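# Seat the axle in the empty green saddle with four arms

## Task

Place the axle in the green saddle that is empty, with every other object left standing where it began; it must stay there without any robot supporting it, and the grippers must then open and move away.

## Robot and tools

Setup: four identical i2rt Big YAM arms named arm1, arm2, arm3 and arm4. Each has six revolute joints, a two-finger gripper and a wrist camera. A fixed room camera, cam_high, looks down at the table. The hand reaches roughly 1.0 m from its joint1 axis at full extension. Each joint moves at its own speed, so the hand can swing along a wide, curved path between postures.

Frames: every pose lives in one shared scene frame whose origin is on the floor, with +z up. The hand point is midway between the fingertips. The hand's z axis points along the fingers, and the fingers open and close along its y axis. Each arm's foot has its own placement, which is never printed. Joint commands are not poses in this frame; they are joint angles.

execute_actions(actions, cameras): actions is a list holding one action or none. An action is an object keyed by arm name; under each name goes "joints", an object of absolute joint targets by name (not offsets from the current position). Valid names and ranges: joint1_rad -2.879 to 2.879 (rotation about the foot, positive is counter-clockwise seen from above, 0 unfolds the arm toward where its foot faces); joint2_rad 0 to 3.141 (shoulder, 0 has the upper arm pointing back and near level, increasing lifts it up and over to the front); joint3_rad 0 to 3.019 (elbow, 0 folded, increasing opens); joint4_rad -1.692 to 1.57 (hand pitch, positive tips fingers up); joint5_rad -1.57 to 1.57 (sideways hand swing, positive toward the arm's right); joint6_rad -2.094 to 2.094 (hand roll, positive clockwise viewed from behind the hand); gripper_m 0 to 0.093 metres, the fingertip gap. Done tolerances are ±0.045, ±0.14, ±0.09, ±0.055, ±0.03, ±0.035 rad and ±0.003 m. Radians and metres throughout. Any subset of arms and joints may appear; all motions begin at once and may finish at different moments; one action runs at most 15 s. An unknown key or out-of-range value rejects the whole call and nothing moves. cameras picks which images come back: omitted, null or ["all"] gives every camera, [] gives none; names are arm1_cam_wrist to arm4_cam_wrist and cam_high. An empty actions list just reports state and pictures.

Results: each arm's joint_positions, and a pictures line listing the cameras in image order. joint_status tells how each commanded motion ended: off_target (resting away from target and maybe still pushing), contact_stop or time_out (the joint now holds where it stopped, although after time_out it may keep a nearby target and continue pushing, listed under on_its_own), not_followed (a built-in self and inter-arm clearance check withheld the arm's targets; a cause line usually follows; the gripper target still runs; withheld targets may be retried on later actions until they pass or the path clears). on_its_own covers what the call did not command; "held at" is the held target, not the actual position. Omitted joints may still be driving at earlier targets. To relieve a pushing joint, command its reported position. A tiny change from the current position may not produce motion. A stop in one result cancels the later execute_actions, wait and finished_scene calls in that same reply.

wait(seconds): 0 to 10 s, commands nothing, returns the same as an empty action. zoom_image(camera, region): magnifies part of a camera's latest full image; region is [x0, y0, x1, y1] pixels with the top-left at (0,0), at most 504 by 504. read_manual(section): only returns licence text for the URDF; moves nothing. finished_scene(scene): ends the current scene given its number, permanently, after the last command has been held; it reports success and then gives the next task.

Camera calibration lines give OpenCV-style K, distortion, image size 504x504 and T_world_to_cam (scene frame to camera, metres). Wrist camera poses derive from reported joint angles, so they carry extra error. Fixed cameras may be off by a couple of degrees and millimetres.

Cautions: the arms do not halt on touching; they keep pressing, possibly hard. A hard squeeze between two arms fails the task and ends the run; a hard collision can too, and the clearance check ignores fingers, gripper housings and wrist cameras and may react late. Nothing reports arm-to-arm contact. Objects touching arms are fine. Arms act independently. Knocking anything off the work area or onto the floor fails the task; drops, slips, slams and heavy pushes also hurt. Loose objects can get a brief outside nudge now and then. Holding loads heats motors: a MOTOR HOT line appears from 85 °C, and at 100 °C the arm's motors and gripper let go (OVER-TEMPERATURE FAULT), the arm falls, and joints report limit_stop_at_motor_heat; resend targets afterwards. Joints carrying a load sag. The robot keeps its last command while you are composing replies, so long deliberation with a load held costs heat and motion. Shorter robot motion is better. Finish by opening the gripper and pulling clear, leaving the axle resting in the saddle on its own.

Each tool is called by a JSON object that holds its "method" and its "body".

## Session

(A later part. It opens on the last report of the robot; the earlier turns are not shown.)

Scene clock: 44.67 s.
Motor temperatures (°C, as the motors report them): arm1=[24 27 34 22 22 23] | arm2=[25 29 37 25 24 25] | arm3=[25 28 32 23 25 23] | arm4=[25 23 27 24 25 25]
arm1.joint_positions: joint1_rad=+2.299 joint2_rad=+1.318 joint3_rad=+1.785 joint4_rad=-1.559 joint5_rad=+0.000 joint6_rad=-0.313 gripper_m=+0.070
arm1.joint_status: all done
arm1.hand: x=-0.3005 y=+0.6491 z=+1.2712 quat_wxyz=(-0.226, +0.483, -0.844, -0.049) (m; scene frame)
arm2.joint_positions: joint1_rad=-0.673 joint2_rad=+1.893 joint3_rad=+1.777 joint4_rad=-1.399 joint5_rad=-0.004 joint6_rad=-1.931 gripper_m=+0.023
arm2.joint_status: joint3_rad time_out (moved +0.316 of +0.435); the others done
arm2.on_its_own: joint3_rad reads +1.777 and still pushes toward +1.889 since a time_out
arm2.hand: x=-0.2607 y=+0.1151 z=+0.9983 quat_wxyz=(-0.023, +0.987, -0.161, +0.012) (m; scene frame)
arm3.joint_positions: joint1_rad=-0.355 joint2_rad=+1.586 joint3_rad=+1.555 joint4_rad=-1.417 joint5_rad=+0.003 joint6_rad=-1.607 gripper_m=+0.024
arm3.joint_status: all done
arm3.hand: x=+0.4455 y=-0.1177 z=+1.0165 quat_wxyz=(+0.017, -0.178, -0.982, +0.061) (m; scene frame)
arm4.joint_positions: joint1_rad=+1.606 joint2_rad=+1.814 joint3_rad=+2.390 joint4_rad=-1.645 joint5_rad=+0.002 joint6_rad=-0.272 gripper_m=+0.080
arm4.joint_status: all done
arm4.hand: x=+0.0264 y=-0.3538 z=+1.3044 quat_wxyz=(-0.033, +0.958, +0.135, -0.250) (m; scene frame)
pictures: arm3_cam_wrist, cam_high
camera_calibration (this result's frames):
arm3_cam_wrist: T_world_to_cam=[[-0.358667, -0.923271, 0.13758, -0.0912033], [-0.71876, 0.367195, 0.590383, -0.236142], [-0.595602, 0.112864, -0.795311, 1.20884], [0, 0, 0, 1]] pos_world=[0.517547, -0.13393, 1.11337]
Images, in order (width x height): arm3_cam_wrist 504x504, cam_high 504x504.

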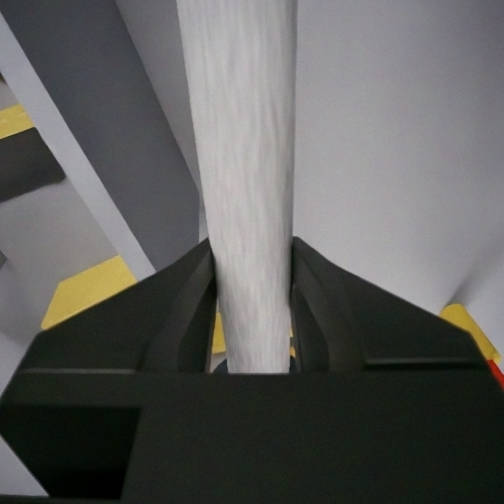

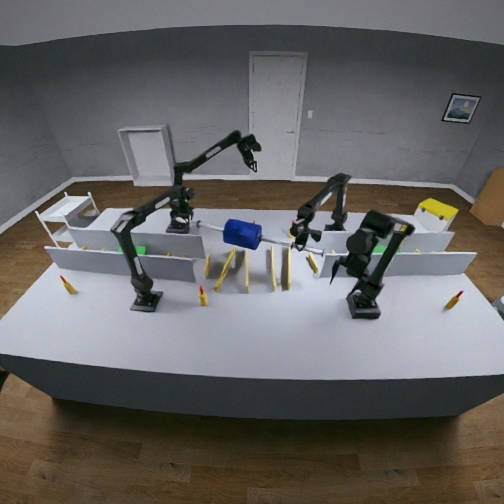

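{"method": "execute_actions", "body": {"actions": [{"arm2":{"joints":{"joint1_rad":-0.835,"joint2_rad":2.15,"joint3_rad":2.46,"joint4_rad":-1.59,"joint6_rad":-2.09}},"arm3":{"joints":{"joint1_rad":-0.04,"joint2_rad":1.455,"joint3_rad":1.715,"joint4_rad":-1.59,"joint6_rad":-1.285}},"arm4":{"joints":{"joint1_rad":1.2}}}], "cameras": ["cam_high","arm4_cam_wrist"]}}

Scene clock: 48.37 s.
Motor temperatures (°C, as the motors report them): arm1=[24 26 34 22 22 23] | arm2=[25 30 38 25 24 25] | arm3=[25 28 33 23 25 23] | arm4=[25 24 28 24 25 25]
arm1.joint_positions: joint1_rad=+2.299 joint2_rad=+1.318 joint3_rad=+1.785 joint4_rad=-1.559 joint5_rad=+0.000 joint6_rad=-0.313 gripper_m=+0.070
arm1.joint_status: not commanded
arm1.hand: x=-0.3005 y=+0.6491 z=+1.2712 quat_wxyz=(-0.226, +0.483, -0.844, -0.049) (m; scene frame)
arm2.joint_positions: joint1_rad=-0.840 joint2_rad=+2.217 joint3_rad=+2.351 joint4_rad=-1.588 joint5_rad=-0.005 joint6_rad=-2.087 gripper_m=+0.024
arm2.joint_status: joint3_rad time_out (moved +0.574 of +0.683); the others done
joint sent to its limit — the command would take arm2.joint6_rad past its lower limit, so that joint was sent only as far as its limit.
arm2.on_its_own: joint3_rad reads +2.351 and still pushes toward +2.460 since a time_out
arm2.hand: x=-0.1048 y=+0.1197 z=+1.0181 quat_wxyz=(-0.044, +0.984, -0.166, +0.034) (m; scene frame)
arm3.joint_positions: joint1_rad=-0.053 joint2_rad=+1.511 joint3_rad=+1.623 joint4_rad=-1.590 joint5_rad=+0.001 joint6_rad=-1.293 gripper_m=+0.024
arm3.joint_status: joint3_rad time_out (moved +0.068 of +0.160); the others done
arm3.on_its_own: joint3_rad reads +1.623 and still pushes toward +1.715 since a time_out
arm3.hand: x=+0.5979 y=-0.1167 z=+1.0735 quat_wxyz=(-0.001, -0.184, -0.982, +0.047) (m; scene frame)
arm4.joint_positions: joint1_rad=+1.201 joint2_rad=+1.814 joint3_rad=+2.390 joint4_rad=-1.645 joint5_rad=+0.002 joint6_rad=-0.273 gripper_m=+0.080
arm4.joint_status: all done
arm4.hand: x=+0.0744 y=-0.1102 z=+1.3033 quat_wxyz=(-0.080, +0.966, -0.060, -0.238) (m; scene frame)
pictures: arm4_cam_wrist, cam_high
camera_calibration (this result's frames):
arm4_cam_wrist: T_world_to_cam=[[0.16327, 0.978493, 0.126074, -0.0637224], [0.976392, -0.178578, 0.121526, -0.243301], [0.141427, 0.103256, -0.984549, 1.40689], [0, 0, 0, 1]] pos_world=[0.0489894, -0.126367, 1.42275]
Images, in order (width x height): arm4_cam_wrist 504x504, cam_high 504x504.

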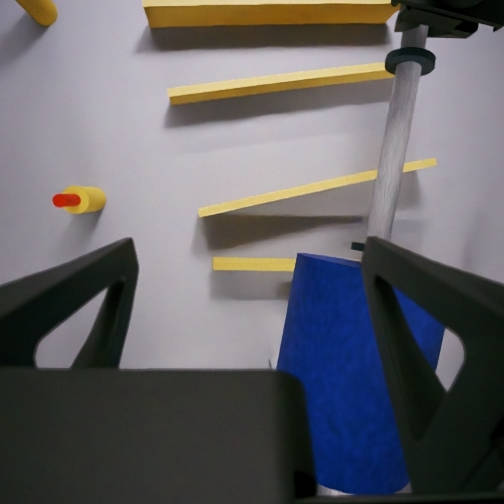

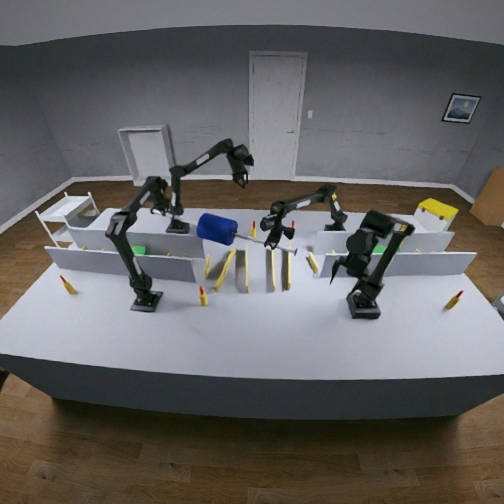

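{"method": "execute_actions", "body": {"actions": [{"arm4":{"joints":{"joint1_rad":0.96,"joint2_rad":2.02,"joint3_rad":2.37,"joint4_rad":-1.525,"joint6_rad":-0.30}}}], "cameras": ["cam_high","arm4_cam_wrist"]}}

Scene clock: 51.00 s.
Motor temperatures (°C, as the motors report them): arm1=[24 26 34 22 22 23] | arm2=[25 30 39 25 24 25] | arm3=[25 27 34 23 25 23] | arm4=[25 24 28 24 25 25]
arm1.joint_positions: joint1_rad=+2.299 joint2_rad=+1.318 joint3_rad=+1.785 joint4_rad=-1.559 joint5_rad=+0.000 joint6_rad=-0.313 gripper_m=+0.070
arm1.joint_status: not commanded
arm1.hand: x=-0.3005 y=+0.6491 z=+1.2712 quat_wxyz=(-0.226, +0.483, -0.844, -0.049) (m; scene frame)
arm2.joint_positions: joint1_rad=-0.840 joint2_rad=+2.217 joint3_rad=+2.351 joint4_rad=-1.588 joint5_rad=-0.005 joint6_rad=-2.087 gripper_m=+0.024
arm2.joint_status: not commanded
arm2.on_its_own: joint3_rad reads +2.351 and still pushes toward +2.460 since a time_out
arm2.hand: x=-0.1048 y=+0.1197 z=+1.0181 quat_wxyz=(-0.044, +0.984, -0.166, +0.034) (m; scene frame)
arm3.joint_positions: joint1_rad=-0.053 joint2_rad=+1.511 joint3_rad=+1.623 joint4_rad=-1.590 joint5_rad=+0.001 joint6_rad=-1.293 gripper_m=+0.024
arm3.joint_status: not commanded
arm3.on_its_own: joint3_rad reads +1.623 and still pushes toward +1.715 since a time_out
arm3.hand: x=+0.5979 y=-0.1167 z=+1.0735 quat_wxyz=(-0.001, -0.184, -0.982, +0.047) (m; scene frame)
arm4.joint_positions: joint1_rad=+0.963 joint2_rad=+2.045 joint3_rad=+2.343 joint4_rad=-1.539 joint5_rad=+0.001 joint6_rad=-0.292 gripper_m=+0.080
arm4.joint_status: all done
arm4.hand: x=+0.0790 y=+0.0656 z=+1.1449 quat_wxyz=(-0.072, +0.972, -0.168, -0.150) (m; scene frame)
pictures: arm4_cam_wrist, cam_high
camera_calibration (this result's frames):
arm4_cam_wrist: T_world_to_cam=[[0.356974, 0.92986, 0.0890493, -0.186241], [0.884709, -0.367146, 0.287218, -0.367256], [0.299766, -0.0237466, -0.953717, 1.19265], [0, 0, 0, 1]] pos_world=[0.0338807, 0.066663, 1.25952]
Images, in order (width x height): arm4_cam_wrist 504x504, cam_high 504x504.

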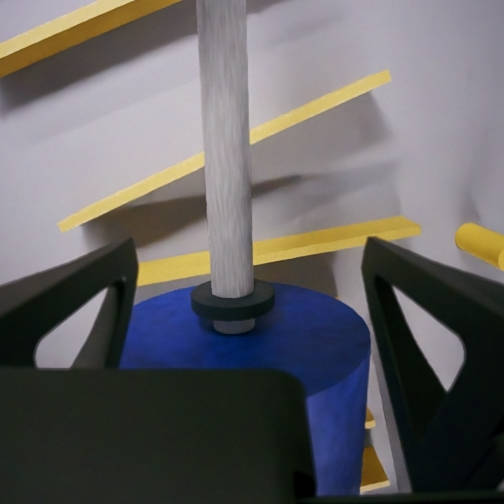

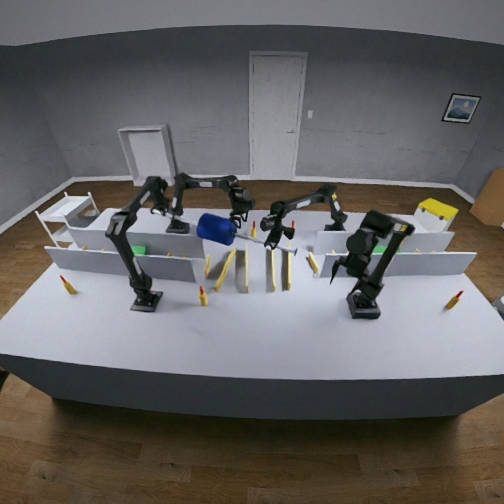

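{"method": "execute_actions", "body": {"actions": [{"arm4":{"joints":{"joint2_rad":2.155,"joint3_rad":2.35,"joint4_rad":-1.595}}}], "cameras": ["arm4_cam_wrist"]}}

Scene clock: 53.00 s.
Motor temperatures (°C, as the motors report them): arm1=[24 26 33 22 22 23] | arm2=[25 30 39 25 24 25] | arm3=[25 27 35 23 25 23] | arm4=[25 24 28 24 25 25]
arm1.joint_positions: joint1_rad=+2.299 joint2_rad=+1.318 joint3_rad=+1.785 joint4_rad=-1.559 joint5_rad=+0.000 joint6_rad=-0.313 gripper_m=+0.070
arm1.joint_status: not commanded
arm1.hand: x=-0.3005 y=+0.6491 z=+1.2712 quat_wxyz=(-0.226, +0.483, -0.844, -0.049) (m; scene frame)
arm2.joint_positions: joint1_rad=-0.840 joint2_rad=+2.217 joint3_rad=+2.351 joint4_rad=-1.588 joint5_rad=-0.005 joint6_rad=-2.087 gripper_m=+0.024
arm2.joint_status: not commanded
arm2.on_its_own: joint3_rad reads +2.351 and still pushes toward +2.460 since a time_out
arm2.hand: x=-0.1048 y=+0.1197 z=+1.0181 quat_wxyz=(-0.044, +0.984, -0.166, +0.034) (m; scene frame)
arm3.joint_positions: joint1_rad=-0.053 joint2_rad=+1.511 joint3_rad=+1.623 joint4_rad=-1.590 joint5_rad=+0.001 joint6_rad=-1.293 gripper_m=+0.024
arm3.joint_status: not commanded
arm3.on_its_own: joint3_rad reads +1.623 and still pushes toward +1.715 since a time_out
arm3.hand: x=+0.5979 y=-0.1167 z=+1.0735 quat_wxyz=(-0.001, -0.184, -0.982, +0.047) (m; scene frame)
arm4.joint_positions: joint1_rad=+0.963 joint2_rad=+2.175 joint3_rad=+2.337 joint4_rad=-1.583 joint5_rad=+0.001 joint6_rad=-0.292 gripper_m=+0.080
arm4.joint_status: all done
arm4.hand: x=+0.0729 y=+0.0692 z=+1.0512 quat_wxyz=(-0.032, +0.982, -0.170, -0.071) (m; scene frame)
pictures: arm4_cam_wrist
camera_calibration (this result's frames):
arm4_cam_wrist: T_world_to_cam=[[0.346389, 0.937214, 0.0405547, -0.127876], [0.831709, -0.326817, 0.448833, -0.502425], [0.433906, -0.121741, -0.892695, 1.03799], [0, 0, 0, 1]] pos_world=[0.0117755, 0.0820123, 1.1573]
Images, in order (width x height): arm4_cam_wrist 504x504.

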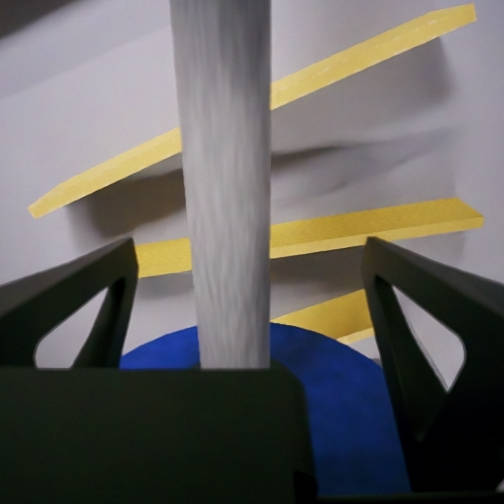

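{"method": "execute_actions", "body": {"actions": [{"arm4":{"joints":{"joint1_rad":0.978,"joint3_rad":2.33}}}], "cameras": []}}

{"method": "execute_actions", "body": {"actions": [{"arm4":{"joints":{"gripper_m":0}}}], "cameras": ["arm4_cam_wrist"]}}

Scene clock: 54.47 s.
Motor temperatures (°C, as the motors report them): arm1=[24 26 33 22 22 23] | arm2=[25 31 39 25 24 25] | arm3=[25 27 35 23 25 23] | arm4=[25 24 28 24 25 25]
arm1.joint_positions: joint1_rad=+2.299 joint2_rad=+1.318 joint3_rad=+1.785 joint4_rad=-1.559 joint5_rad=+0.000 joint6_rad=-0.313 gripper_m=+0.070
arm1.joint_status: not commanded
arm1.hand: x=-0.3005 y=+0.6491 z=+1.2712 quat_wxyz=(-0.226, +0.483, -0.844, -0.049) (m; scene frame)
arm2.joint_positions: joint1_rad=-0.840 joint2_rad=+2.217 joint3_rad=+2.351 joint4_rad=-1.588 joint5_rad=-0.005 joint6_rad=-2.087 gripper_m=+0.024
arm2.joint_status: not commanded
arm2.on_its_own: joint3_rad reads +2.351 and still pushes toward +2.460 since a time_out
arm2.hand: x=-0.1048 y=+0.1197 z=+1.0181 quat_wxyz=(-0.044, +0.984, -0.166, +0.034) (m; scene frame)
arm3.joint_positions: joint1_rad=-0.053 joint2_rad=+1.511 joint3_rad=+1.623 joint4_rad=-1.590 joint5_rad=+0.001 joint6_rad=-1.293 gripper_m=+0.024
arm3.joint_status: not commanded
arm3.on_its_own: joint3_rad reads +1.623 and still pushes toward +1.715 since a time_out
arm3.hand: x=+0.5979 y=-0.1167 z=+1.0735 quat_wxyz=(-0.001, -0.184, -0.982, +0.047) (m; scene frame)
arm4.joint_positions: joint1_rad=+0.970 joint2_rad=+2.175 joint3_rad=+2.329 joint4_rad=-1.583 joint5_rad=+0.001 joint6_rad=-0.292 gripper_m=+0.080
arm4.joint_status: all done
arm4.hand: x=+0.0711 y=+0.0645 z=+1.0482 quat_wxyz=(-0.030, +0.983, -0.167, -0.067) (m; scene frame)
pictures: none
No camera images: the call's "cameras" was empty. Leave "cameras" out to get every camera's image.

Scene clock: 55.13 s.
Motor temperatures (°C, as the motors report them): arm1=[24 26 33 22 22 23] | arm2=[25 31 39 25 24 25] | arm3=[25 27 35 23 25 23] | arm4=[25 24 28 24 25 25]
arm1.joint_positions: joint1_rad=+2.299 joint2_rad=+1.318 joint3_rad=+1.785 joint4_rad=-1.559 joint5_rad=+0.000 joint6_rad=-0.313 gripper_m=+0.070
arm1.joint_status: not commanded
arm1.hand: x=-0.3005 y=+0.6491 z=+1.2712 quat_wxyz=(-0.226, +0.483, -0.844, -0.049) (m; scene frame)
arm2.joint_positions: joint1_rad=-0.840 joint2_rad=+2.217 joint3_rad=+2.351 joint4_rad=-1.590 joint5_rad=-0.005 joint6_rad=-2.087 gripper_m=+0.024
arm2.joint_status: not commanded
arm2.on_its_own: joint3_rad reads +2.351 and still pushes toward +2.460 since a time_out
arm2.hand: x=-0.1050 y=+0.1195 z=+1.0180 quat_wxyz=(-0.044, +0.984, -0.166, +0.034) (m; scene frame)
arm3.joint_positions: joint1_rad=-0.053 joint2_rad=+1.511 joint3_rad=+1.623 joint4_rad=-1.591 joint5_rad=+0.002 joint6_rad=-1.293 gripper_m=+0.024
arm3.joint_status: not commanded
arm3.on_its_own: joint3_rad reads +1.623 and still pushes toward +1.715 since a time_out
arm3.hand: x=+0.5978 y=-0.1165 z=+1.0735 quat_wxyz=(-0.001, -0.184, -0.982, +0.047) (m; scene frame)
arm4.joint_positions: joint1_rad=+0.971 joint2_rad=+2.175 joint3_rad=+2.329 joint4_rad=-1.584 joint5_rad=-0.001 joint6_rad=-0.295 gripper_m=+0.024
arm4.joint_status: gripper_m off_target (ended at +0.024, target +0.000)
arm4.hand: x=+0.0708 y=+0.0637 z=+1.0480 quat_wxyz=(-0.029, +0.984, -0.164, -0.067) (m; scene frame)
pictures: arm4_cam_wrist
camera_calibration (this result's frames):
arm4_cam_wrist: T_world_to_cam=[[0.335525, 0.941291, 0.0373329, -0.117987], [0.832552, -0.314842, 0.455775, -0.509186], [0.440771, -0.121842, -0.889312, 1.03139], [0, 0, 0, 1]] pos_world=[0.00890506, 0.0764146, 1.15371]
Images, in order (width x height): arm4_cam_wrist 504x504.

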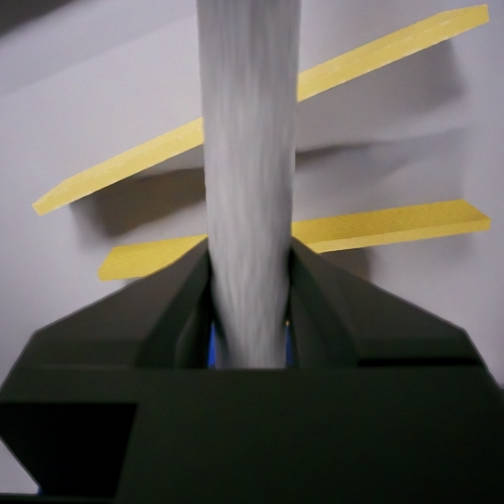

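{"method": "execute_actions", "body": {"actions": [{"arm4":{"joints":{"joint2_rad":2.085,"joint3_rad":2.41}},"arm2":{"joints":{"joint3_rad":2.39}}}], "cameras": []}}

{"method": "execute_actions", "body": {"actions": [{"arm2":{"joints":{"gripper_m":0.07}}}], "cameras": []}}

{"method": "execute_actions", "body": {"actions": [{"arm2":{"joints":{"joint2_rad":2.0,"joint3_rad":2.3}}}], "cameras": ["cam_high"]}}

Scene clock: 56.47 s.
Motor temperatures (°C, as the motors report them): arm1=[24 26 33 22 22 23] | arm2=[25 31 39 25 24 25] | arm3=[25 27 36 23 25 23] | arm4=[25 25 28 24 25 25]
arm1.joint_positions: joint1_rad=+2.299 joint2_rad=+1.318 joint3_rad=+1.785 joint4_rad=-1.559 joint5_rad=+0.000 joint6_rad=-0.313 gripper_m=+0.070
arm1.joint_status: not commanded
arm1.hand: x=-0.3005 y=+0.6491 z=+1.2712 quat_wxyz=(-0.226, +0.483, -0.844, -0.049) (m; scene frame)
arm2.joint_positions: joint1_rad=-0.840 joint2_rad=+2.217 joint3_rad=+2.351 joint4_rad=-1.590 joint5_rad=-0.004 joint6_rad=-2.087 gripper_m=+0.024
arm2.joint_status: all done
arm2.hand: x=-0.1050 y=+0.1194 z=+1.0186 quat_wxyz=(-0.044, +0.984, -0.166, +0.034) (m; scene frame)
arm3.joint_positions: joint1_rad=-0.053 joint2_rad=+1.511 joint3_rad=+1.623 joint4_rad=-1.591 joint5_rad=+0.001 joint6_rad=-1.293 gripper_m=+0.024
arm3.joint_status: not commanded
arm3.on_its_own: joint3_rad reads +1.623 and still pushes toward +1.715 since a time_out
arm3.hand: x=+0.5982 y=-0.1166 z=+1.0735 quat_wxyz=(-0.001, -0.183, -0.982, +0.047) (m; scene frame)
arm4.joint_positions: joint1_rad=+0.971 joint2_rad=+2.170 joint3_rad=+2.329 joint4_rad=-1.584 joint5_rad=-0.001 joint6_rad=-0.295 gripper_m=+0.024
arm4.joint_status: all done
arm4.hand: x=+0.0712 y=+0.0635 z=+1.0512 quat_wxyz=(-0.030, +0.984, -0.164, -0.069) (m; scene frame)
pictures: none
No camera images: the call's "cameras" was empty. Leave "cameras" out to get every camera's image.

Scene clock: 57.50 s.
Motor temperatures (°C, as the motors report them): arm1=[24 26 33 22 22 23] | arm2=[25 31 39 25 24 25] | arm3=[25 27 36 23 25 23] | arm4=[25 25 28 24 25 25]
arm1.joint_positions: joint1_rad=+2.299 joint2_rad=+1.318 joint3_rad=+1.785 joint4_rad=-1.559 joint5_rad=+0.000 joint6_rad=-0.313 gripper_m=+0.070
arm1.joint_status: not commanded
arm1.hand: x=-0.3005 y=+0.6491 z=+1.2712 quat_wxyz=(-0.226, +0.483, -0.844, -0.049) (m; scene frame)
arm2.joint_positions: joint1_rad=-0.840 joint2_rad=+2.151 joint3_rad=+2.351 joint4_rad=-1.590 joint5_rad=-0.003 joint6_rad=-2.087 gripper_m=+0.070
arm2.joint_status: all done
arm2.hand: x=-0.1094 y=+0.1157 z=+1.0636 quat_wxyz=(-0.069, +0.982, -0.166, +0.056) (m; scene frame)
arm3.joint_positions: joint1_rad=-0.049 joint2_rad=+1.511 joint3_rad=+1.623 joint4_rad=-1.591 joint5_rad=+0.001 joint6_rad=-1.293 gripper_m=+0.024
arm3.joint_status: not commanded
arm3.on_its_own: joint3_rad reads +1.623 and still pushes toward +1.715 since a time_out
arm3.hand: x=+0.5997 y=-0.1167 z=+1.0735 quat_wxyz=(-0.001, -0.182, -0.982, +0.047) (m; scene frame)
arm4.joint_positions: joint1_rad=+0.971 joint2_rad=+2.171 joint3_rad=+2.329 joint4_rad=-1.590 joint5_rad=-0.002 joint6_rad=-0.296 gripper_m=+0.024
arm4.joint_status: not commanded
arm4.hand: x=+0.0723 y=+0.0624 z=+1.0507 quat_wxyz=(-0.028, +0.984, -0.164, -0.067) (m; scene frame)
pictures: none
No camera images: the call's "cameras" was empty. Leave "cameras" out to get every camera's image.

Scene clock: 58.67 s.
Motor temperatures (°C, as the motors report them): arm1=[24 26 33 22 22 23] | arm2=[25 31 39 25 24 25] | arm3=[25 27 36 23 25 23] | arm4=[25 25 29 24 25 25]
arm1.joint_positions: joint1_rad=+2.299 joint2_rad=+1.318 joint3_rad=+1.785 joint4_rad=-1.559 joint5_rad=+0.000 joint6_rad=-0.313 gripper_m=+0.070
arm1.joint_status: not commanded
arm1.hand: x=-0.3005 y=+0.6491 z=+1.2712 quat_wxyz=(-0.226, +0.483, -0.844, -0.049) (m; scene frame)
arm2.joint_positions: joint1_rad=-0.840 joint2_rad=+1.986 joint3_rad=+2.302 joint4_rad=-1.590 joint5_rad=-0.003 joint6_rad=-2.087 gripper_m=+0.070
arm2.joint_status: all done
arm2.hand: x=-0.1343 y=+0.0942 z=+1.1531 quat_wxyz=(-0.113, +0.976, -0.165, +0.092) (m; scene frame)
arm3.joint_positions: joint1_rad=-0.049 joint2_rad=+1.511 joint3_rad=+1.623 joint4_rad=-1.591 joint5_rad=+0.001 joint6_rad=-1.293 gripper_m=+0.024
arm3.joint_status: not commanded
arm3.on_its_own: joint3_rad reads +1.623 and still pushes toward +1.715 since a time_out
arm3.hand: x=+0.5997 y=-0.1167 z=+1.0735 quat_wxyz=(-0.001, -0.182, -0.982, +0.047) (m; scene frame)
arm4.joint_positions: joint1_rad=+0.971 joint2_rad=+2.171 joint3_rad=+2.329 joint4_rad=-1.590 joint5_rad=-0.002 joint6_rad=-0.296 gripper_m=+0.024
arm4.joint_status: not commanded
arm4.hand: x=+0.0723 y=+0.0624 z=+1.0507 quat_wxyz=(-0.028, +0.984, -0.164, -0.067) (m; scene frame)
pictures: cam_high
Images, in order (width x height): cam_high 504x504.

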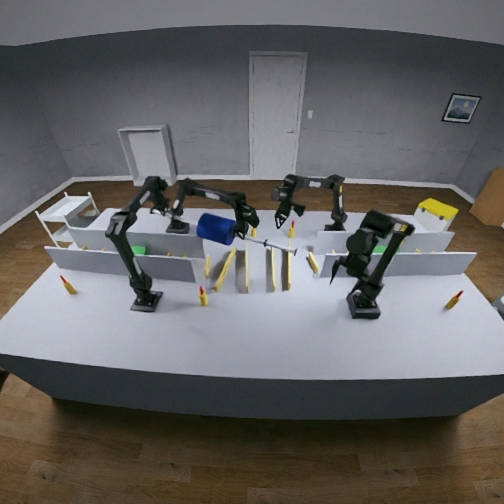

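{"method": "execute_actions", "body": {"actions": [{"arm2":{"joints":{"joint1_rad":-0.3,"joint2_rad":1.2,"joint3_rad":1.6}},"arm4":{"joints":{"joint1_rad":0.825,"joint2_rad":1.71,"joint3_rad":1.815,"joint4_rad":-1.45,"joint6_rad":-0.575}},"arm3":{"joints":{"joint1_rad":0.362,"joint2_rad":1.36,"joint3_rad":1.50,"joint4_rad":-1.535,"joint6_rad":-1.02}}}], "cameras": []}}

{"method": "execute_actions", "body": {"actions": [{"arm4":{"joints":{"joint1_rad":0.60,"joint2_rad":1.45,"joint3_rad":1.48,"joint4_rad":-1.43,"joint6_rad":-0.92}},"arm3":{"joints":{"joint1_rad":0.754,"joint2_rad":1.47,"joint3_rad":1.645,"joint4_rad":-1.535,"joint6_rad":-0.745}}}], "cameras": ["cam_high"]}}

Scene clock: 62.17 s.
Motor temperatures (°C, as the motors report them): arm1=[24 26 33 22 22 23] | arm2=[25 31 38 25 24 25] | arm3=[25 27 36 23 25 23] | arm4=[25 26 29 24 25 25]
arm1.joint_positions: joint1_rad=+2.299 joint2_rad=+1.318 joint3_rad=+1.785 joint4_rad=-1.559 joint5_rad=+0.000 joint6_rad=-0.313 gripper_m=+0.070
arm1.joint_status: not commanded
arm1.hand: x=-0.3005 y=+0.6491 z=+1.2712 quat_wxyz=(-0.226, +0.483, -0.844, -0.049) (m; scene frame)
arm2.joint_positions: joint1_rad=-0.290 joint2_rad=+1.202 joint3_rad=+1.606 joint4_rad=-1.587 joint5_rad=-0.003 joint6_rad=-2.087 gripper_m=+0.070
arm2.joint_status: all done
arm2.hand: x=-0.5225 y=+0.0272 z=+1.2513 quat_wxyz=(-0.175, +0.976, +0.105, +0.074) (m; scene frame)
arm3.joint_positions: joint1_rad=+0.368 joint2_rad=+1.397 joint3_rad=+1.483 joint4_rad=-1.554 joint5_rad=+0.006 joint6_rad=-1.043 gripper_m=+0.024
arm3.joint_status: all done
arm3.hand: x=+0.7790 y=-0.0559 z=+1.0659 quat_wxyz=(-0.016, -0.099, -0.994, +0.049) (m; scene frame)
arm4.joint_positions: joint1_rad=+0.826 joint2_rad=+1.776 joint3_rad=+1.768 joint4_rad=-1.460 joint5_rad=-0.006 joint6_rad=-0.578 gripper_m=+0.024
arm4.joint_status: all done
arm4.hand: x=+0.2309 y=+0.0490 z=+1.0677 quat_wxyz=(-0.028, +0.994, -0.096, -0.046) (m; scene frame)
pictures: none
No camera images: the call's "cameras" was empty. Leave "cameras" out to get every camera's image.

Scene clock: 63.40 s.
Motor temperatures (°C, as the motors report them): arm1=[24 26 33 22 22 23] | arm2=[25 30 37 25 24 25] | arm3=[25 27 37 23 25 23] | arm4=[25 26 29 24 25 25]
arm1.joint_positions: joint1_rad=+2.299 joint2_rad=+1.318 joint3_rad=+1.785 joint4_rad=-1.559 joint5_rad=+0.000 joint6_rad=-0.313 gripper_m=+0.070
arm1.joint_status: not commanded
arm1.hand: x=-0.3005 y=+0.6491 z=+1.2712 quat_wxyz=(-0.226, +0.483, -0.844, -0.049) (m; scene frame)
arm2.joint_positions: joint1_rad=-0.290 joint2_rad=+1.202 joint3_rad=+1.606 joint4_rad=-1.587 joint5_rad=-0.003 joint6_rad=-2.087 gripper_m=+0.070
arm2.joint_status: not commanded
arm2.hand: x=-0.5225 y=+0.0272 z=+1.2513 quat_wxyz=(-0.175, +0.976, +0.105, +0.074) (m; scene frame)
arm3.joint_positions: joint1_rad=+0.758 joint2_rad=+1.498 joint3_rad=+1.570 joint4_rad=-1.539 joint5_rad=+0.007 joint6_rad=-0.761 gripper_m=+0.024
arm3.joint_status: all done
arm3.hand: x=+0.9490 y=-0.0035 z=+1.0572 quat_wxyz=(-0.031, -0.046, -0.998, +0.041) (m; scene frame)
arm4.joint_positions: joint1_rad=+0.589 joint2_rad=+1.505 joint3_rad=+1.437 joint4_rad=-1.425 joint5_rad=-0.005 joint6_rad=-0.918 gripper_m=+0.024
arm4.joint_status: all done
arm4.hand: x=+0.3937 y=+0.0435 z=+1.0686 quat_wxyz=(-0.029, +0.998, -0.045, -0.029) (m; scene frame)
pictures: cam_high
Images, in order (width x height): cam_high 504x504.

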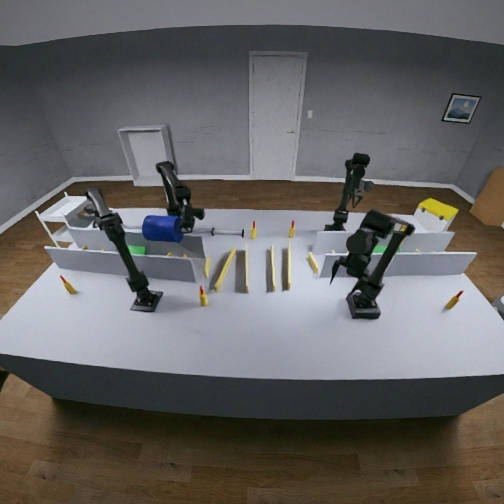

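{"method": "execute_actions", "body": {"actions": [{"arm4":{"joints":{"joint1_rad":0.293,"joint2_rad":1.30,"joint3_rad":1.315,"joint4_rad":-1.46,"joint6_rad":-1.31}},"arm3":{"joints":{"joint1_rad":1.007,"joint2_rad":1.68,"joint3_rad":1.90,"joint4_rad":-1.56,"joint6_rad":-0.575}}}], "cameras": ["arm3_cam_wrist","arm4_cam_wrist"]}}

Scene clock: 65.17 s.
Motor temperatures (°C, as the motors report them): arm1=[24 26 33 22 22 23] | arm2=[25 30 37 25 24 25] | arm3=[25 27 37 23 25 23] | arm4=[25 25 29 24 25 25]
arm1.joint_positions: joint1_rad=+2.299 joint2_rad=+1.318 joint3_rad=+1.785 joint4_rad=-1.559 joint5_rad=+0.000 joint6_rad=-0.313 gripper_m=+0.070
arm1.joint_status: not commanded
arm1.hand: x=-0.3005 y=+0.6491 z=+1.2712 quat_wxyz=(-0.226, +0.483, -0.844, -0.049) (m; scene frame)
arm2.joint_positions: joint1_rad=-0.290 joint2_rad=+1.202 joint3_rad=+1.606 joint4_rad=-1.587 joint5_rad=-0.003 joint6_rad=-2.087 gripper_m=+0.070
arm2.joint_status: not commanded
arm2.hand: x=-0.5225 y=+0.0272 z=+1.2513 quat_wxyz=(-0.175, +0.976, +0.105, +0.074) (m; scene frame)
arm3.joint_positions: joint1_rad=+1.013 joint2_rad=+1.716 joint3_rad=+1.814 joint4_rad=-1.562 joint5_rad=+0.013 joint6_rad=-0.596 gripper_m=+0.024
arm3.joint_status: all done
arm3.hand: x=+1.0952 y=+0.0393 z=+1.0486 quat_wxyz=(-0.038, +0.000, -0.999, +0.036) (m; scene frame)
arm4.joint_positions: joint1_rad=+0.285 joint2_rad=+1.362 joint3_rad=+1.275 joint4_rad=-1.444 joint5_rad=-0.007 joint6_rad=-1.306 gripper_m=+0.024
arm4.joint_status: all done
arm4.hand: x=+0.5390 y=+0.0372 z=+1.0618 quat_wxyz=(-0.017, +1.000, -0.003, -0.013) (m; scene frame)
pictures: arm3_cam_wrist, arm4_cam_wrist
camera_calibration (this result's frames):
arm3_cam_wrist: T_world_to_cam=[[-0.0175634, -0.996441, 0.0824441, -0.0305678], [-0.851083, 0.0581741, 0.521798, 0.383207], [-0.524737, -0.0610023, -0.849076, 1.58924], [0, 0, 0, 1]] pos_world=[1.15954, 0.0441954, 1.15195]
arm4_cam_wrist: T_world_to_cam=[[0.0146045, 0.999177, 0.0378506, -0.080308], [0.830287, -0.0332112, 0.556345, -1.02961], [0.557144, 0.0233017, -0.830089, 0.703032], [0, 0, 0, 1]] pos_world=[0.464351, 0.0296655, 1.15944]
Images, in order (width x height): arm3_cam_wrist 504x504, arm4_cam_wrist 504x504.

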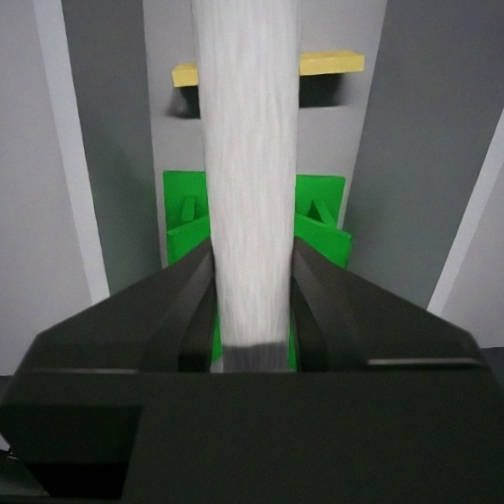

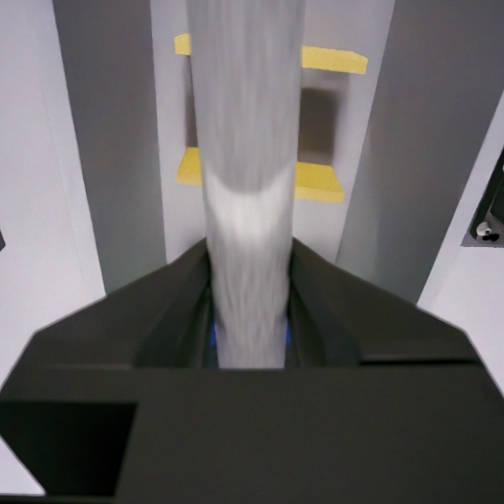

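{"method": "execute_actions", "body": {"actions": [{"arm4":{"joints":{"joint1_rad":-0.145,"joint2_rad":1.29,"joint3_rad":1.265,"joint4_rad":-1.40,"joint6_rad":-1.69}},"arm3":{"joints":{"joint1_rad":1.10,"joint2_rad":2.08,"joint3_rad":2.46,"joint4_rad":-1.56,"joint6_rad":-0.44}}}], "cameras": ["arm3_cam_wrist","arm4_cam_wrist"]}}

Scene clock: 68.20 s.
Motor temperatures (°C, as the motors report them): arm1=[24 25 33 22 22 23] | arm2=[25 30 36 25 24 25] | arm3=[25 28 38 23 25 23] | arm4=[25 25 29 24 25 25]
arm1.joint_positions: joint1_rad=+2.299 joint2_rad=+1.318 joint3_rad=+1.785 joint4_rad=-1.559 joint5_rad=+0.000 joint6_rad=-0.313 gripper_m=+0.070
arm1.joint_status: not commanded
arm1.hand: x=-0.3005 y=+0.6491 z=+1.2712 quat_wxyz=(-0.226, +0.483, -0.844, -0.049) (m; scene frame)
arm2.joint_positions: joint1_rad=-0.290 joint2_rad=+1.202 joint3_rad=+1.606 joint4_rad=-1.587 joint5_rad=-0.003 joint6_rad=-2.087 gripper_m=+0.070
arm2.joint_status: not commanded
arm2.hand: x=-0.5225 y=+0.0272 z=+1.2513 quat_wxyz=(-0.175, +0.976, +0.105, +0.074) (m; scene frame)
arm3.joint_positions: joint1_rad=+1.105 joint2_rad=+2.140 joint3_rad=+2.373 joint4_rad=-1.570 joint5_rad=+0.006 joint6_rad=-0.462 gripper_m=+0.024
arm3.joint_status: all done
arm3.hand: x=+1.2636 y=+0.0048 z=+1.0208 quat_wxyz=(-0.099, -0.022, -0.993, +0.058) (m; scene frame)
arm4.joint_positions: joint1_rad=-0.144 joint2_rad=+1.357 joint3_rad=+1.222 joint4_rad=-1.405 joint5_rad=-0.003 joint6_rad=-1.678 gripper_m=+0.024
arm4.joint_status: all done
arm4.hand: x=+0.7086 y=+0.0388 z=+1.0418 quat_wxyz=(-0.014, +0.999, -0.032, -0.004) (m; scene frame)
pictures: arm3_cam_wrist, arm4_cam_wrist
camera_calibration (this result's frames):
arm3_cam_wrist: T_world_to_cam=[[-0.0692268, -0.99053, 0.118566, -0.0312919], [-0.905492, 0.11227, 0.409242, 0.726446], [-0.418678, -0.0790304, -0.904689, 1.57476], [0, 0, 0, 1]] pos_world=[1.31495, 0.0119006, 1.13109]
arm4_cam_wrist: T_world_to_cam=[[0.0717695, 0.996941, 0.0309347, -0.116883], [0.817359, -0.0765599, 0.571019, -1.16374], [0.571641, -0.015697, -0.820354, 0.572996], [0, 0, 0, 1]] pos_world=[0.632035, 0.0364238, 1.13819]
Images, in order (width x height): arm3_cam_wrist 504x504, arm4_cam_wrist 504x504.

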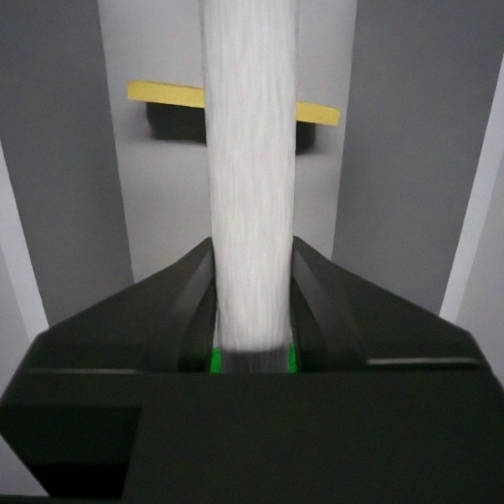

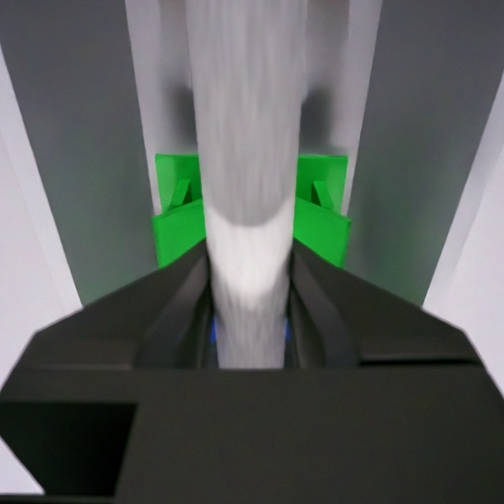

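{"method": "execute_actions", "body": {"actions": [{"arm4":{"joints":{"joint1_rad":-0.168,"joint2_rad":1.40,"joint3_rad":1.07,"joint4_rad":-1.135,"joint6_rad":-1.705}},"arm3":{"joints":{"joint1_rad":1.107,"joint2_rad":2.145,"joint3_rad":2.265,"joint4_rad":-1.45}}}], "cameras": ["arm3_cam_wrist","arm4_cam_wrist"]}}

Scene clock: 70.67 s.
Motor temperatures (°C, as the motors report them): arm1=[24 25 33 22 22 23] | arm2=[25 30 36 25 24 25] | arm3=[25 28 37 23 25 23] | arm4=[25 25 29 24 25 25]
arm1.joint_positions: joint1_rad=+2.299 joint2_rad=+1.318 joint3_rad=+1.785 joint4_rad=-1.559 joint5_rad=+0.000 joint6_rad=-0.313 gripper_m=+0.070
arm1.joint_status: not commanded
arm1.hand: x=-0.3005 y=+0.6491 z=+1.2712 quat_wxyz=(-0.226, +0.483, -0.844, -0.049) (m; scene frame)
arm2.joint_positions: joint1_rad=-0.290 joint2_rad=+1.202 joint3_rad=+1.606 joint4_rad=-1.587 joint5_rad=-0.003 joint6_rad=-2.087 gripper_m=+0.070
arm2.joint_status: not commanded
arm2.hand: x=-0.5225 y=+0.0272 z=+1.2513 quat_wxyz=(-0.175, +0.976, +0.105, +0.074) (m; scene frame)
arm3.joint_positions: joint1_rad=+1.106 joint2_rad=+2.203 joint3_rad=+2.241 joint4_rad=-1.452 joint5_rad=+0.003 joint6_rad=-0.456 gripper_m=+0.024
arm3.joint_status: all done
arm3.hand: x=+1.2712 y=+0.0012 z=+0.9266 quat_wxyz=(-0.066, -0.024, -0.997, +0.039) (m; scene frame)
arm4.joint_positions: joint1_rad=-0.164 joint2_rad=+1.447 joint3_rad=+1.029 joint4_rad=-1.137 joint5_rad=+0.000 joint6_rad=-1.696 gripper_m=+0.024
arm4.joint_status: all done
arm4.hand: x=+0.7161 y=+0.0386 z=+0.9378 quat_wxyz=(-0.006, +0.999, -0.032, -0.003) (m; scene frame)
pictures: arm3_cam_wrist, arm4_cam_wrist
camera_calibration (this result's frames):
arm3_cam_wrist: T_world_to_cam=[[-0.0677147, -0.994221, 0.0832973, 0.00762575], [-0.876115, 0.0991976, 0.471786, 0.676965], [-0.477323, -0.0410311, -0.877769, 1.54198], [0, 0, 0, 1]] pos_world=[1.32964, 0.00369778, 1.03349]
arm4_cam_wrist: T_world_to_cam=[[0.0728386, 0.997213, 0.0161709, -0.10091], [0.816806, -0.0689496, 0.572777, -1.11203], [0.572296, -0.0285118, -0.819551, 0.482689], [0, 0, 0, 1]] pos_world=[0.639419, 0.037717, 1.03416]
Images, in order (width x height): arm3_cam_wrist 504x504, arm4_cam_wrist 504x504.

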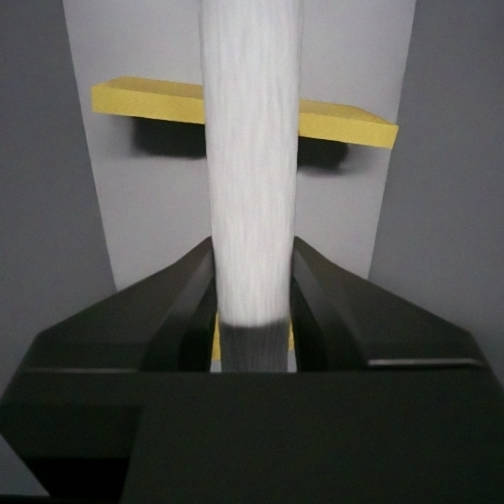

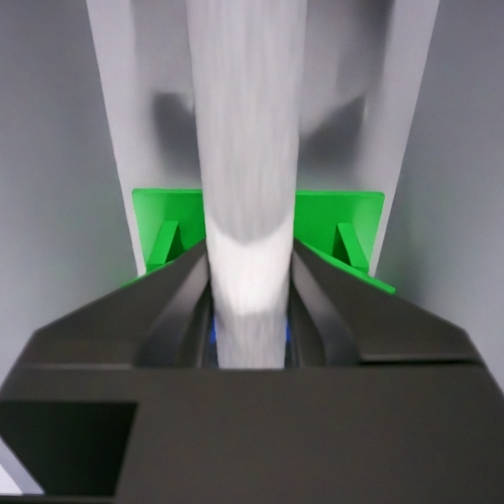

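{"method": "execute_actions", "body": {"actions": [{"arm4":{"joints":{"joint1_rad":-0.178,"joint2_rad":1.47,"joint3_rad":1.0,"joint4_rad":-0.978}},"arm3":{"joints":{"joint2_rad":2.18,"joint3_rad":2.19,"joint4_rad":-1.36}}}], "cameras": ["arm3_cam_wrist","arm4_cam_wrist"]}}

Scene clock: 74.33 s.
Motor temperatures (°C, as the motors report them): arm1=[24 25 33 22 22 23] | arm2=[25 29 35 25 24 25] | arm3=[25 29 37 23 25 23] | arm4=[25 25 29 24 25 25]
arm1.joint_positions: joint1_rad=+2.299 joint2_rad=+1.318 joint3_rad=+1.785 joint4_rad=-1.559 joint5_rad=+0.000 joint6_rad=-0.313 gripper_m=+0.070
arm1.joint_status: not commanded
arm1.hand: x=-0.3005 y=+0.6491 z=+1.2712 quat_wxyz=(-0.226, +0.483, -0.844, -0.049) (m; scene frame)
arm2.joint_positions: joint1_rad=-0.290 joint2_rad=+1.202 joint3_rad=+1.606 joint4_rad=-1.587 joint5_rad=-0.003 joint6_rad=-2.087 gripper_m=+0.070
arm2.joint_status: not commanded
arm2.hand: x=-0.5225 y=+0.0272 z=+1.2513 quat_wxyz=(-0.175, +0.976, +0.105, +0.074) (m; scene frame)
arm3.joint_positions: joint1_rad=+1.106 joint2_rad=+2.216 joint3_rad=+2.174 joint4_rad=-1.368 joint5_rad=+0.001 joint6_rad=-0.445 gripper_m=+0.024
arm3.joint_status: all done
arm3.hand: x=+1.2750 y=-0.0006 z=+0.8924 quat_wxyz=(-0.068, -0.029, -0.997, +0.038) (m; scene frame)
arm4.joint_positions: joint1_rad=-0.171 joint2_rad=+1.512 joint3_rad=+0.966 joint4_rad=-0.987 joint5_rad=+0.002 joint6_rad=-1.693 gripper_m=+0.024
arm4.joint_status: all done
arm4.hand: x=+0.7203 y=+0.0450 z=+0.8924 quat_wxyz=(-0.017, +0.999, -0.038, +0.000) (m; scene frame)
pictures: arm3_cam_wrist, arm4_cam_wrist
camera_calibration (this result's frames):
arm3_cam_wrist: T_world_to_cam=[[-0.0779235, -0.993615, 0.0815926, 0.0234581], [-0.877727, 0.107185, 0.467019, 0.702952], [-0.472783, -0.0352243, -0.880475, 1.51031], [0, 0, 0, 1]] pos_world=[1.33288, 0.0011619, 0.999584]
arm4_cam_wrist: T_world_to_cam=[[0.0831535, 0.995846, 0.0370902, -0.132907], [0.812569, -0.0893022, 0.575983, -1.08788], [0.576902, -0.0177566, -0.81662, 0.43685], [0, 0, 0, 1]] pos_world=[0.643011, 0.0429616, 0.988271]
Images, in order (width x height): arm3_cam_wrist 504x504, arm4_cam_wrist 504x504.

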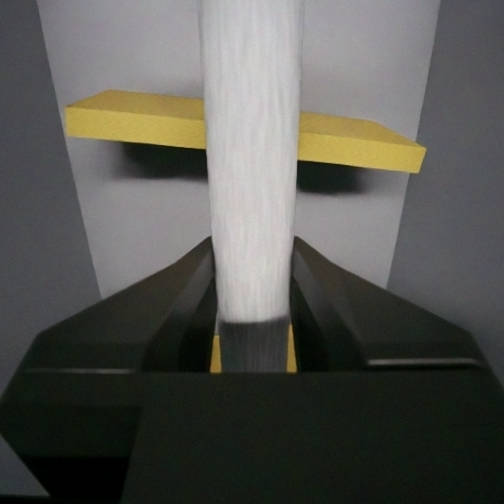

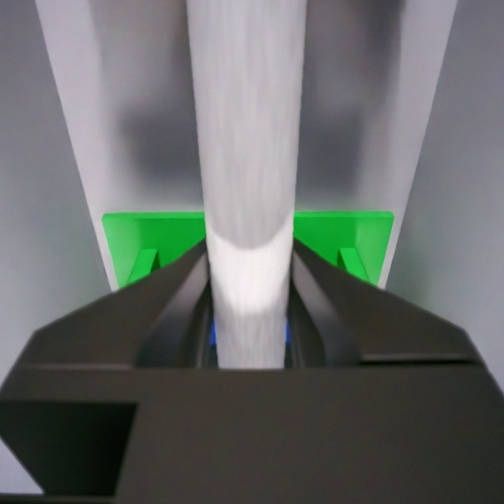

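{"method": "execute_actions", "body": {"actions": [{"arm4":{"joints":{"joint2_rad":1.49,"joint3_rad":0.965,"joint4_rad":-0.93}},"arm3":{"joints":{"joint3_rad":2.135,"joint4_rad":-1.305}}}], "cameras": []}}

Scene clock: 75.47 s.
Motor temperatures (°C, as the motors report them): arm1=[24 25 33 22 22 23] | arm2=[25 29 35 25 24 25] | arm3=[25 29 36 23 25 23] | arm4=[25 25 29 24 25 25]
arm1.joint_positions: joint1_rad=+2.299 joint2_rad=+1.318 joint3_rad=+1.785 joint4_rad=-1.559 joint5_rad=+0.000 joint6_rad=-0.313 gripper_m=+0.070
arm1.joint_status: not commanded
arm1.hand: x=-0.3005 y=+0.6491 z=+1.2712 quat_wxyz=(-0.226, +0.483, -0.844, -0.049) (m; scene frame)
arm2.joint_positions: joint1_rad=-0.290 joint2_rad=+1.202 joint3_rad=+1.606 joint4_rad=-1.587 joint5_rad=-0.003 joint6_rad=-2.087 gripper_m=+0.070
arm2.joint_status: not commanded
arm2.hand: x=-0.5225 y=+0.0272 z=+1.2513 quat_wxyz=(-0.175, +0.976, +0.105, +0.074) (m; scene frame)
arm3.joint_positions: joint1_rad=+1.102 joint2_rad=+2.215 joint3_rad=+2.143 joint4_rad=-1.324 joint5_rad=+0.002 joint6_rad=-0.444 gripper_m=+0.024
arm3.joint_status: all done
arm3.hand: x=+1.2758 y=-0.0041 z=+0.8821 quat_wxyz=(-0.074, -0.032, -0.996, +0.042) (m; scene frame)
arm4.joint_positions: joint1_rad=-0.173 joint2_rad=+1.511 joint3_rad=+0.948 joint4_rad=-0.958 joint5_rad=+0.003 joint6_rad=-1.690 gripper_m=+0.024
arm4.joint_status: all done
arm4.hand: x=+0.7212 y=+0.0443 z=+0.8870 quat_wxyz=(-0.023, +0.999, -0.040, +0.001) (m; scene frame)
pictures: none
No camera images: the call's "cameras" was empty. Leave "cameras" out to get every camera's image.

Seated, it seems.

{"method": "execute_actions", "body": {"actions": [{"arm4":{"joints":{"gripper_m":0.065,"joint4_rad":-0.95}},"arm3":{"joints":{"gripper_m":0.065,"joint3_rad":2.15}}}], "cameras": []}}

{"method": "execute_actions", "body": {"actions": [{"arm4":{"joints":{"joint2_rad":1.33,"joint3_rad":1.29,"joint4_rad":-1.40}},"arm3":{"joints":{"joint2_rad":2.08,"joint3_rad":2.42,"joint4_rad":-1.56}}}], "cameras": ["arm3_cam_wrist","arm4_cam_wrist"]}}

{"method": "execute_actions", "body": {"actions": [{"arm4":{"joints":{"joint2_rad":0.9}},"arm3":{"joints":{"joint2_rad":1.7}}}], "cameras": ["cam_high"]}}

Scene clock: 76.80 s.
Motor temperatures (°C, as the motors report them): arm1=[24 25 33 22 22 23] | arm2=[25 29 35 25 24 25] | arm3=[25 29 36 23 25 23] | arm4=[25 25 29 24 25 25]
arm1.joint_positions: joint1_rad=+2.299 joint2_rad=+1.318 joint3_rad=+1.785 joint4_rad=-1.559 joint5_rad=+0.000 joint6_rad=-0.313 gripper_m=+0.070
arm1.joint_status: not commanded
arm1.hand: x=-0.3005 y=+0.6491 z=+1.2712 quat_wxyz=(-0.226, +0.483, -0.844, -0.049) (m; scene frame)
arm2.joint_positions: joint1_rad=-0.290 joint2_rad=+1.202 joint3_rad=+1.606 joint4_rad=-1.587 joint5_rad=-0.003 joint6_rad=-2.087 gripper_m=+0.070
arm2.joint_status: not commanded
arm2.hand: x=-0.5225 y=+0.0272 z=+1.2513 quat_wxyz=(-0.175, +0.976, +0.105, +0.074) (m; scene frame)
arm3.joint_positions: joint1_rad=+1.103 joint2_rad=+2.215 joint3_rad=+2.143 joint4_rad=-1.323 joint5_rad=+0.002 joint6_rad=-0.444 gripper_m=+0.065
arm3.joint_status: all done
arm3.hand: x=+1.2761 y=-0.0040 z=+0.8821 quat_wxyz=(-0.075, -0.032, -0.996, +0.042) (m; scene frame)
arm4.joint_positions: joint1_rad=-0.173 joint2_rad=+1.510 joint3_rad=+0.948 joint4_rad=-0.958 joint5_rad=+0.003 joint6_rad=-1.696 gripper_m=+0.065
arm4.joint_status: all done
arm4.hand: x=+0.7212 y=+0.0444 z=+0.8876 quat_wxyz=(-0.024, +0.999, -0.037, +0.001) (m; scene frame)
pictures: none
No camera images: the call's "cameras" was empty. Leave "cameras" out to get every camera's image.

Scene clock: 78.03 s.
Motor temperatures (°C, as the motors report them): arm1=[24 25 33 22 22 23] | arm2=[25 29 34 25 24 25] | arm3=[25 29 36 23 25 23] | arm4=[25 25 29 24 25 25]
arm1.joint_positions: joint1_rad=+2.299 joint2_rad=+1.318 joint3_rad=+1.785 joint4_rad=-1.559 joint5_rad=+0.000 joint6_rad=-0.313 gripper_m=+0.070
arm1.joint_status: not commanded
arm1.hand: x=-0.3005 y=+0.6491 z=+1.2712 quat_wxyz=(-0.226, +0.483, -0.844, -0.049) (m; scene frame)
arm2.joint_positions: joint1_rad=-0.290 joint2_rad=+1.202 joint3_rad=+1.606 joint4_rad=-1.587 joint5_rad=-0.003 joint6_rad=-2.087 gripper_m=+0.070
arm2.joint_status: not commanded
arm2.hand: x=-0.5225 y=+0.0272 z=+1.2513 quat_wxyz=(-0.175, +0.976, +0.105, +0.074) (m; scene frame)
arm3.joint_positions: joint1_rad=+1.103 joint2_rad=+2.069 joint3_rad=+2.382 joint4_rad=-1.547 joint5_rad=+0.002 joint6_rad=-0.444 gripper_m=+0.065
arm3.joint_status: all done
arm3.hand: x=+1.2596 y=+0.0062 z=+1.0755 quat_wxyz=(-0.146, -0.031, -0.986, +0.079) (m; scene frame)
arm4.joint_positions: joint1_rad=-0.173 joint2_rad=+1.320 joint3_rad=+1.262 joint4_rad=-1.388 joint5_rad=+0.003 joint6_rad=-1.697 gripper_m=+0.065
arm4.joint_status: all done
arm4.hand: x=+0.7234 y=+0.0479 z=+1.0721 quat_wxyz=(-0.060, +0.997, -0.037, +0.007) (m; scene frame)
pictures: arm3_cam_wrist, arm4_cam_wrist
camera_calibration (this result's frames):
arm3_cam_wrist: T_world_to_cam=[[-0.100345, -0.983138, 0.152873, -0.0344272], [-0.937756, 0.144798, 0.315671, 0.841398], [-0.332484, -0.111681, -0.936473, 1.54844], [0, 0, 0, 1]] pos_world=[1.3004, 0.0172524, 1.18973]
arm4_cam_wrist: T_world_to_cam=[[0.0812892, 0.988971, 0.123812, -0.234004], [0.802017, -0.138657, 0.580984, -1.18899], [0.591743, 0.0520714, -0.804443, 0.554717], [0, 0, 0, 1]] pos_world=[0.644365, 0.037676, 1.166]
Images, in order (width x height): arm3_cam_wrist 504x504, arm4_cam_wrist 504x504.

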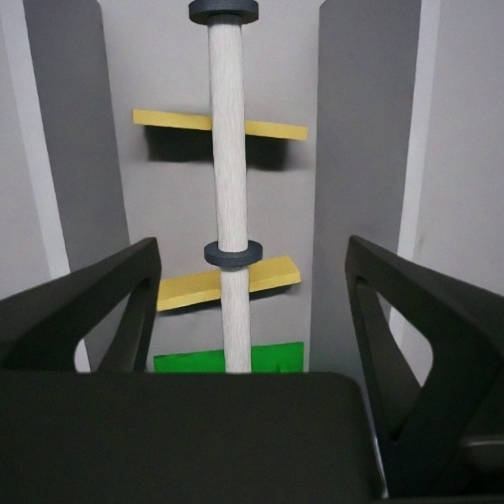

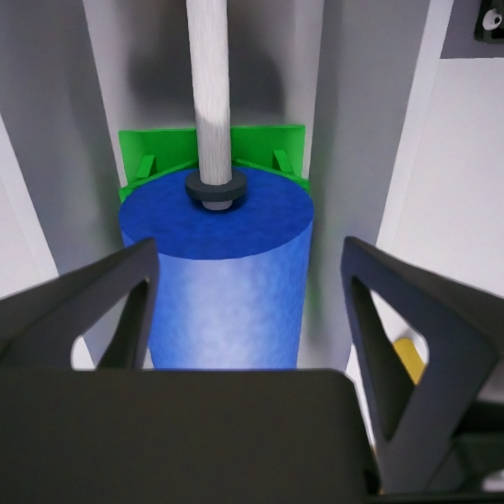

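Scene clock: 79.73 s.
Motor temperatures (°C, as the motors report them): arm1=[24 25 33 22 22 23] | arm2=[25 29 34 25 24 25] | arm3=[25 29 36 23 25 23] | arm4=[25 25 29 24 25 25]
arm1.joint_positions: joint1_rad=+2.299 joint2_rad=+1.318 joint3_rad=+1.785 joint4_rad=-1.559 joint5_rad=+0.000 joint6_rad=-0.313 gripper_m=+0.070
arm1.joint_status: not commanded
arm1.hand: x=-0.3005 y=+0.6491 z=+1.2712 quat_wxyz=(-0.226, +0.483, -0.844, -0.049) (m; scene frame)
arm2.joint_positions: joint1_rad=-0.290 joint2_rad=+1.202 joint3_rad=+1.606 joint4_rad=-1.587 joint5_rad=-0.003 joint6_rad=-2.087 gripper_m=+0.070
arm2.joint_status: not commanded
arm2.hand: x=-0.5225 y=+0.0272 z=+1.2513 quat_wxyz=(-0.175, +0.976, +0.105, +0.074) (m; scene frame)
arm3.joint_positions: joint1_rad=+1.103 joint2_rad=+1.714 joint3_rad=+2.418 joint4_rad=-1.548 joint5_rad=+0.002 joint6_rad=-0.444 gripper_m=+0.065
arm3.joint_status: all done
arm3.hand: x=+1.1651 y=+0.0599 z=+1.3188 quat_wxyz=(-0.313, -0.029, -0.935, +0.164) (m; scene frame)
arm4.joint_positions: joint1_rad=-0.173 joint2_rad=+0.900 joint3_rad=+1.262 joint4_rad=-1.390 joint5_rad=+0.003 joint6_rad=-1.697 gripper_m=+0.065
arm4.joint_status: all done
arm4.hand: x=+0.7084 y=-0.0317 z=+1.2181 quat_wxyz=(-0.263, +0.963, -0.037, +0.041) (m; scene frame)
pictures: cam_high
Images, in order (width x height): cam_high 504x504.

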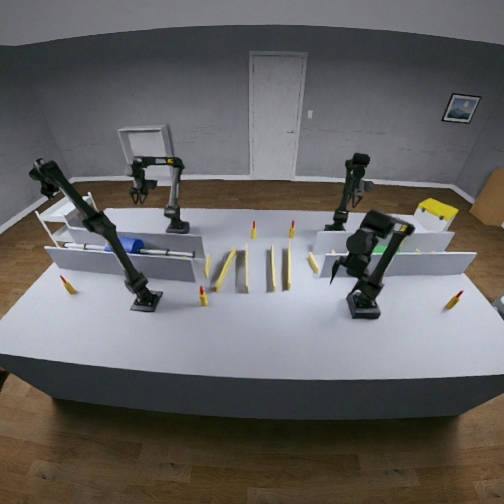

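{"method": "finished_scene", "body": {"scene": 2}}

The scene is finished: the task was done.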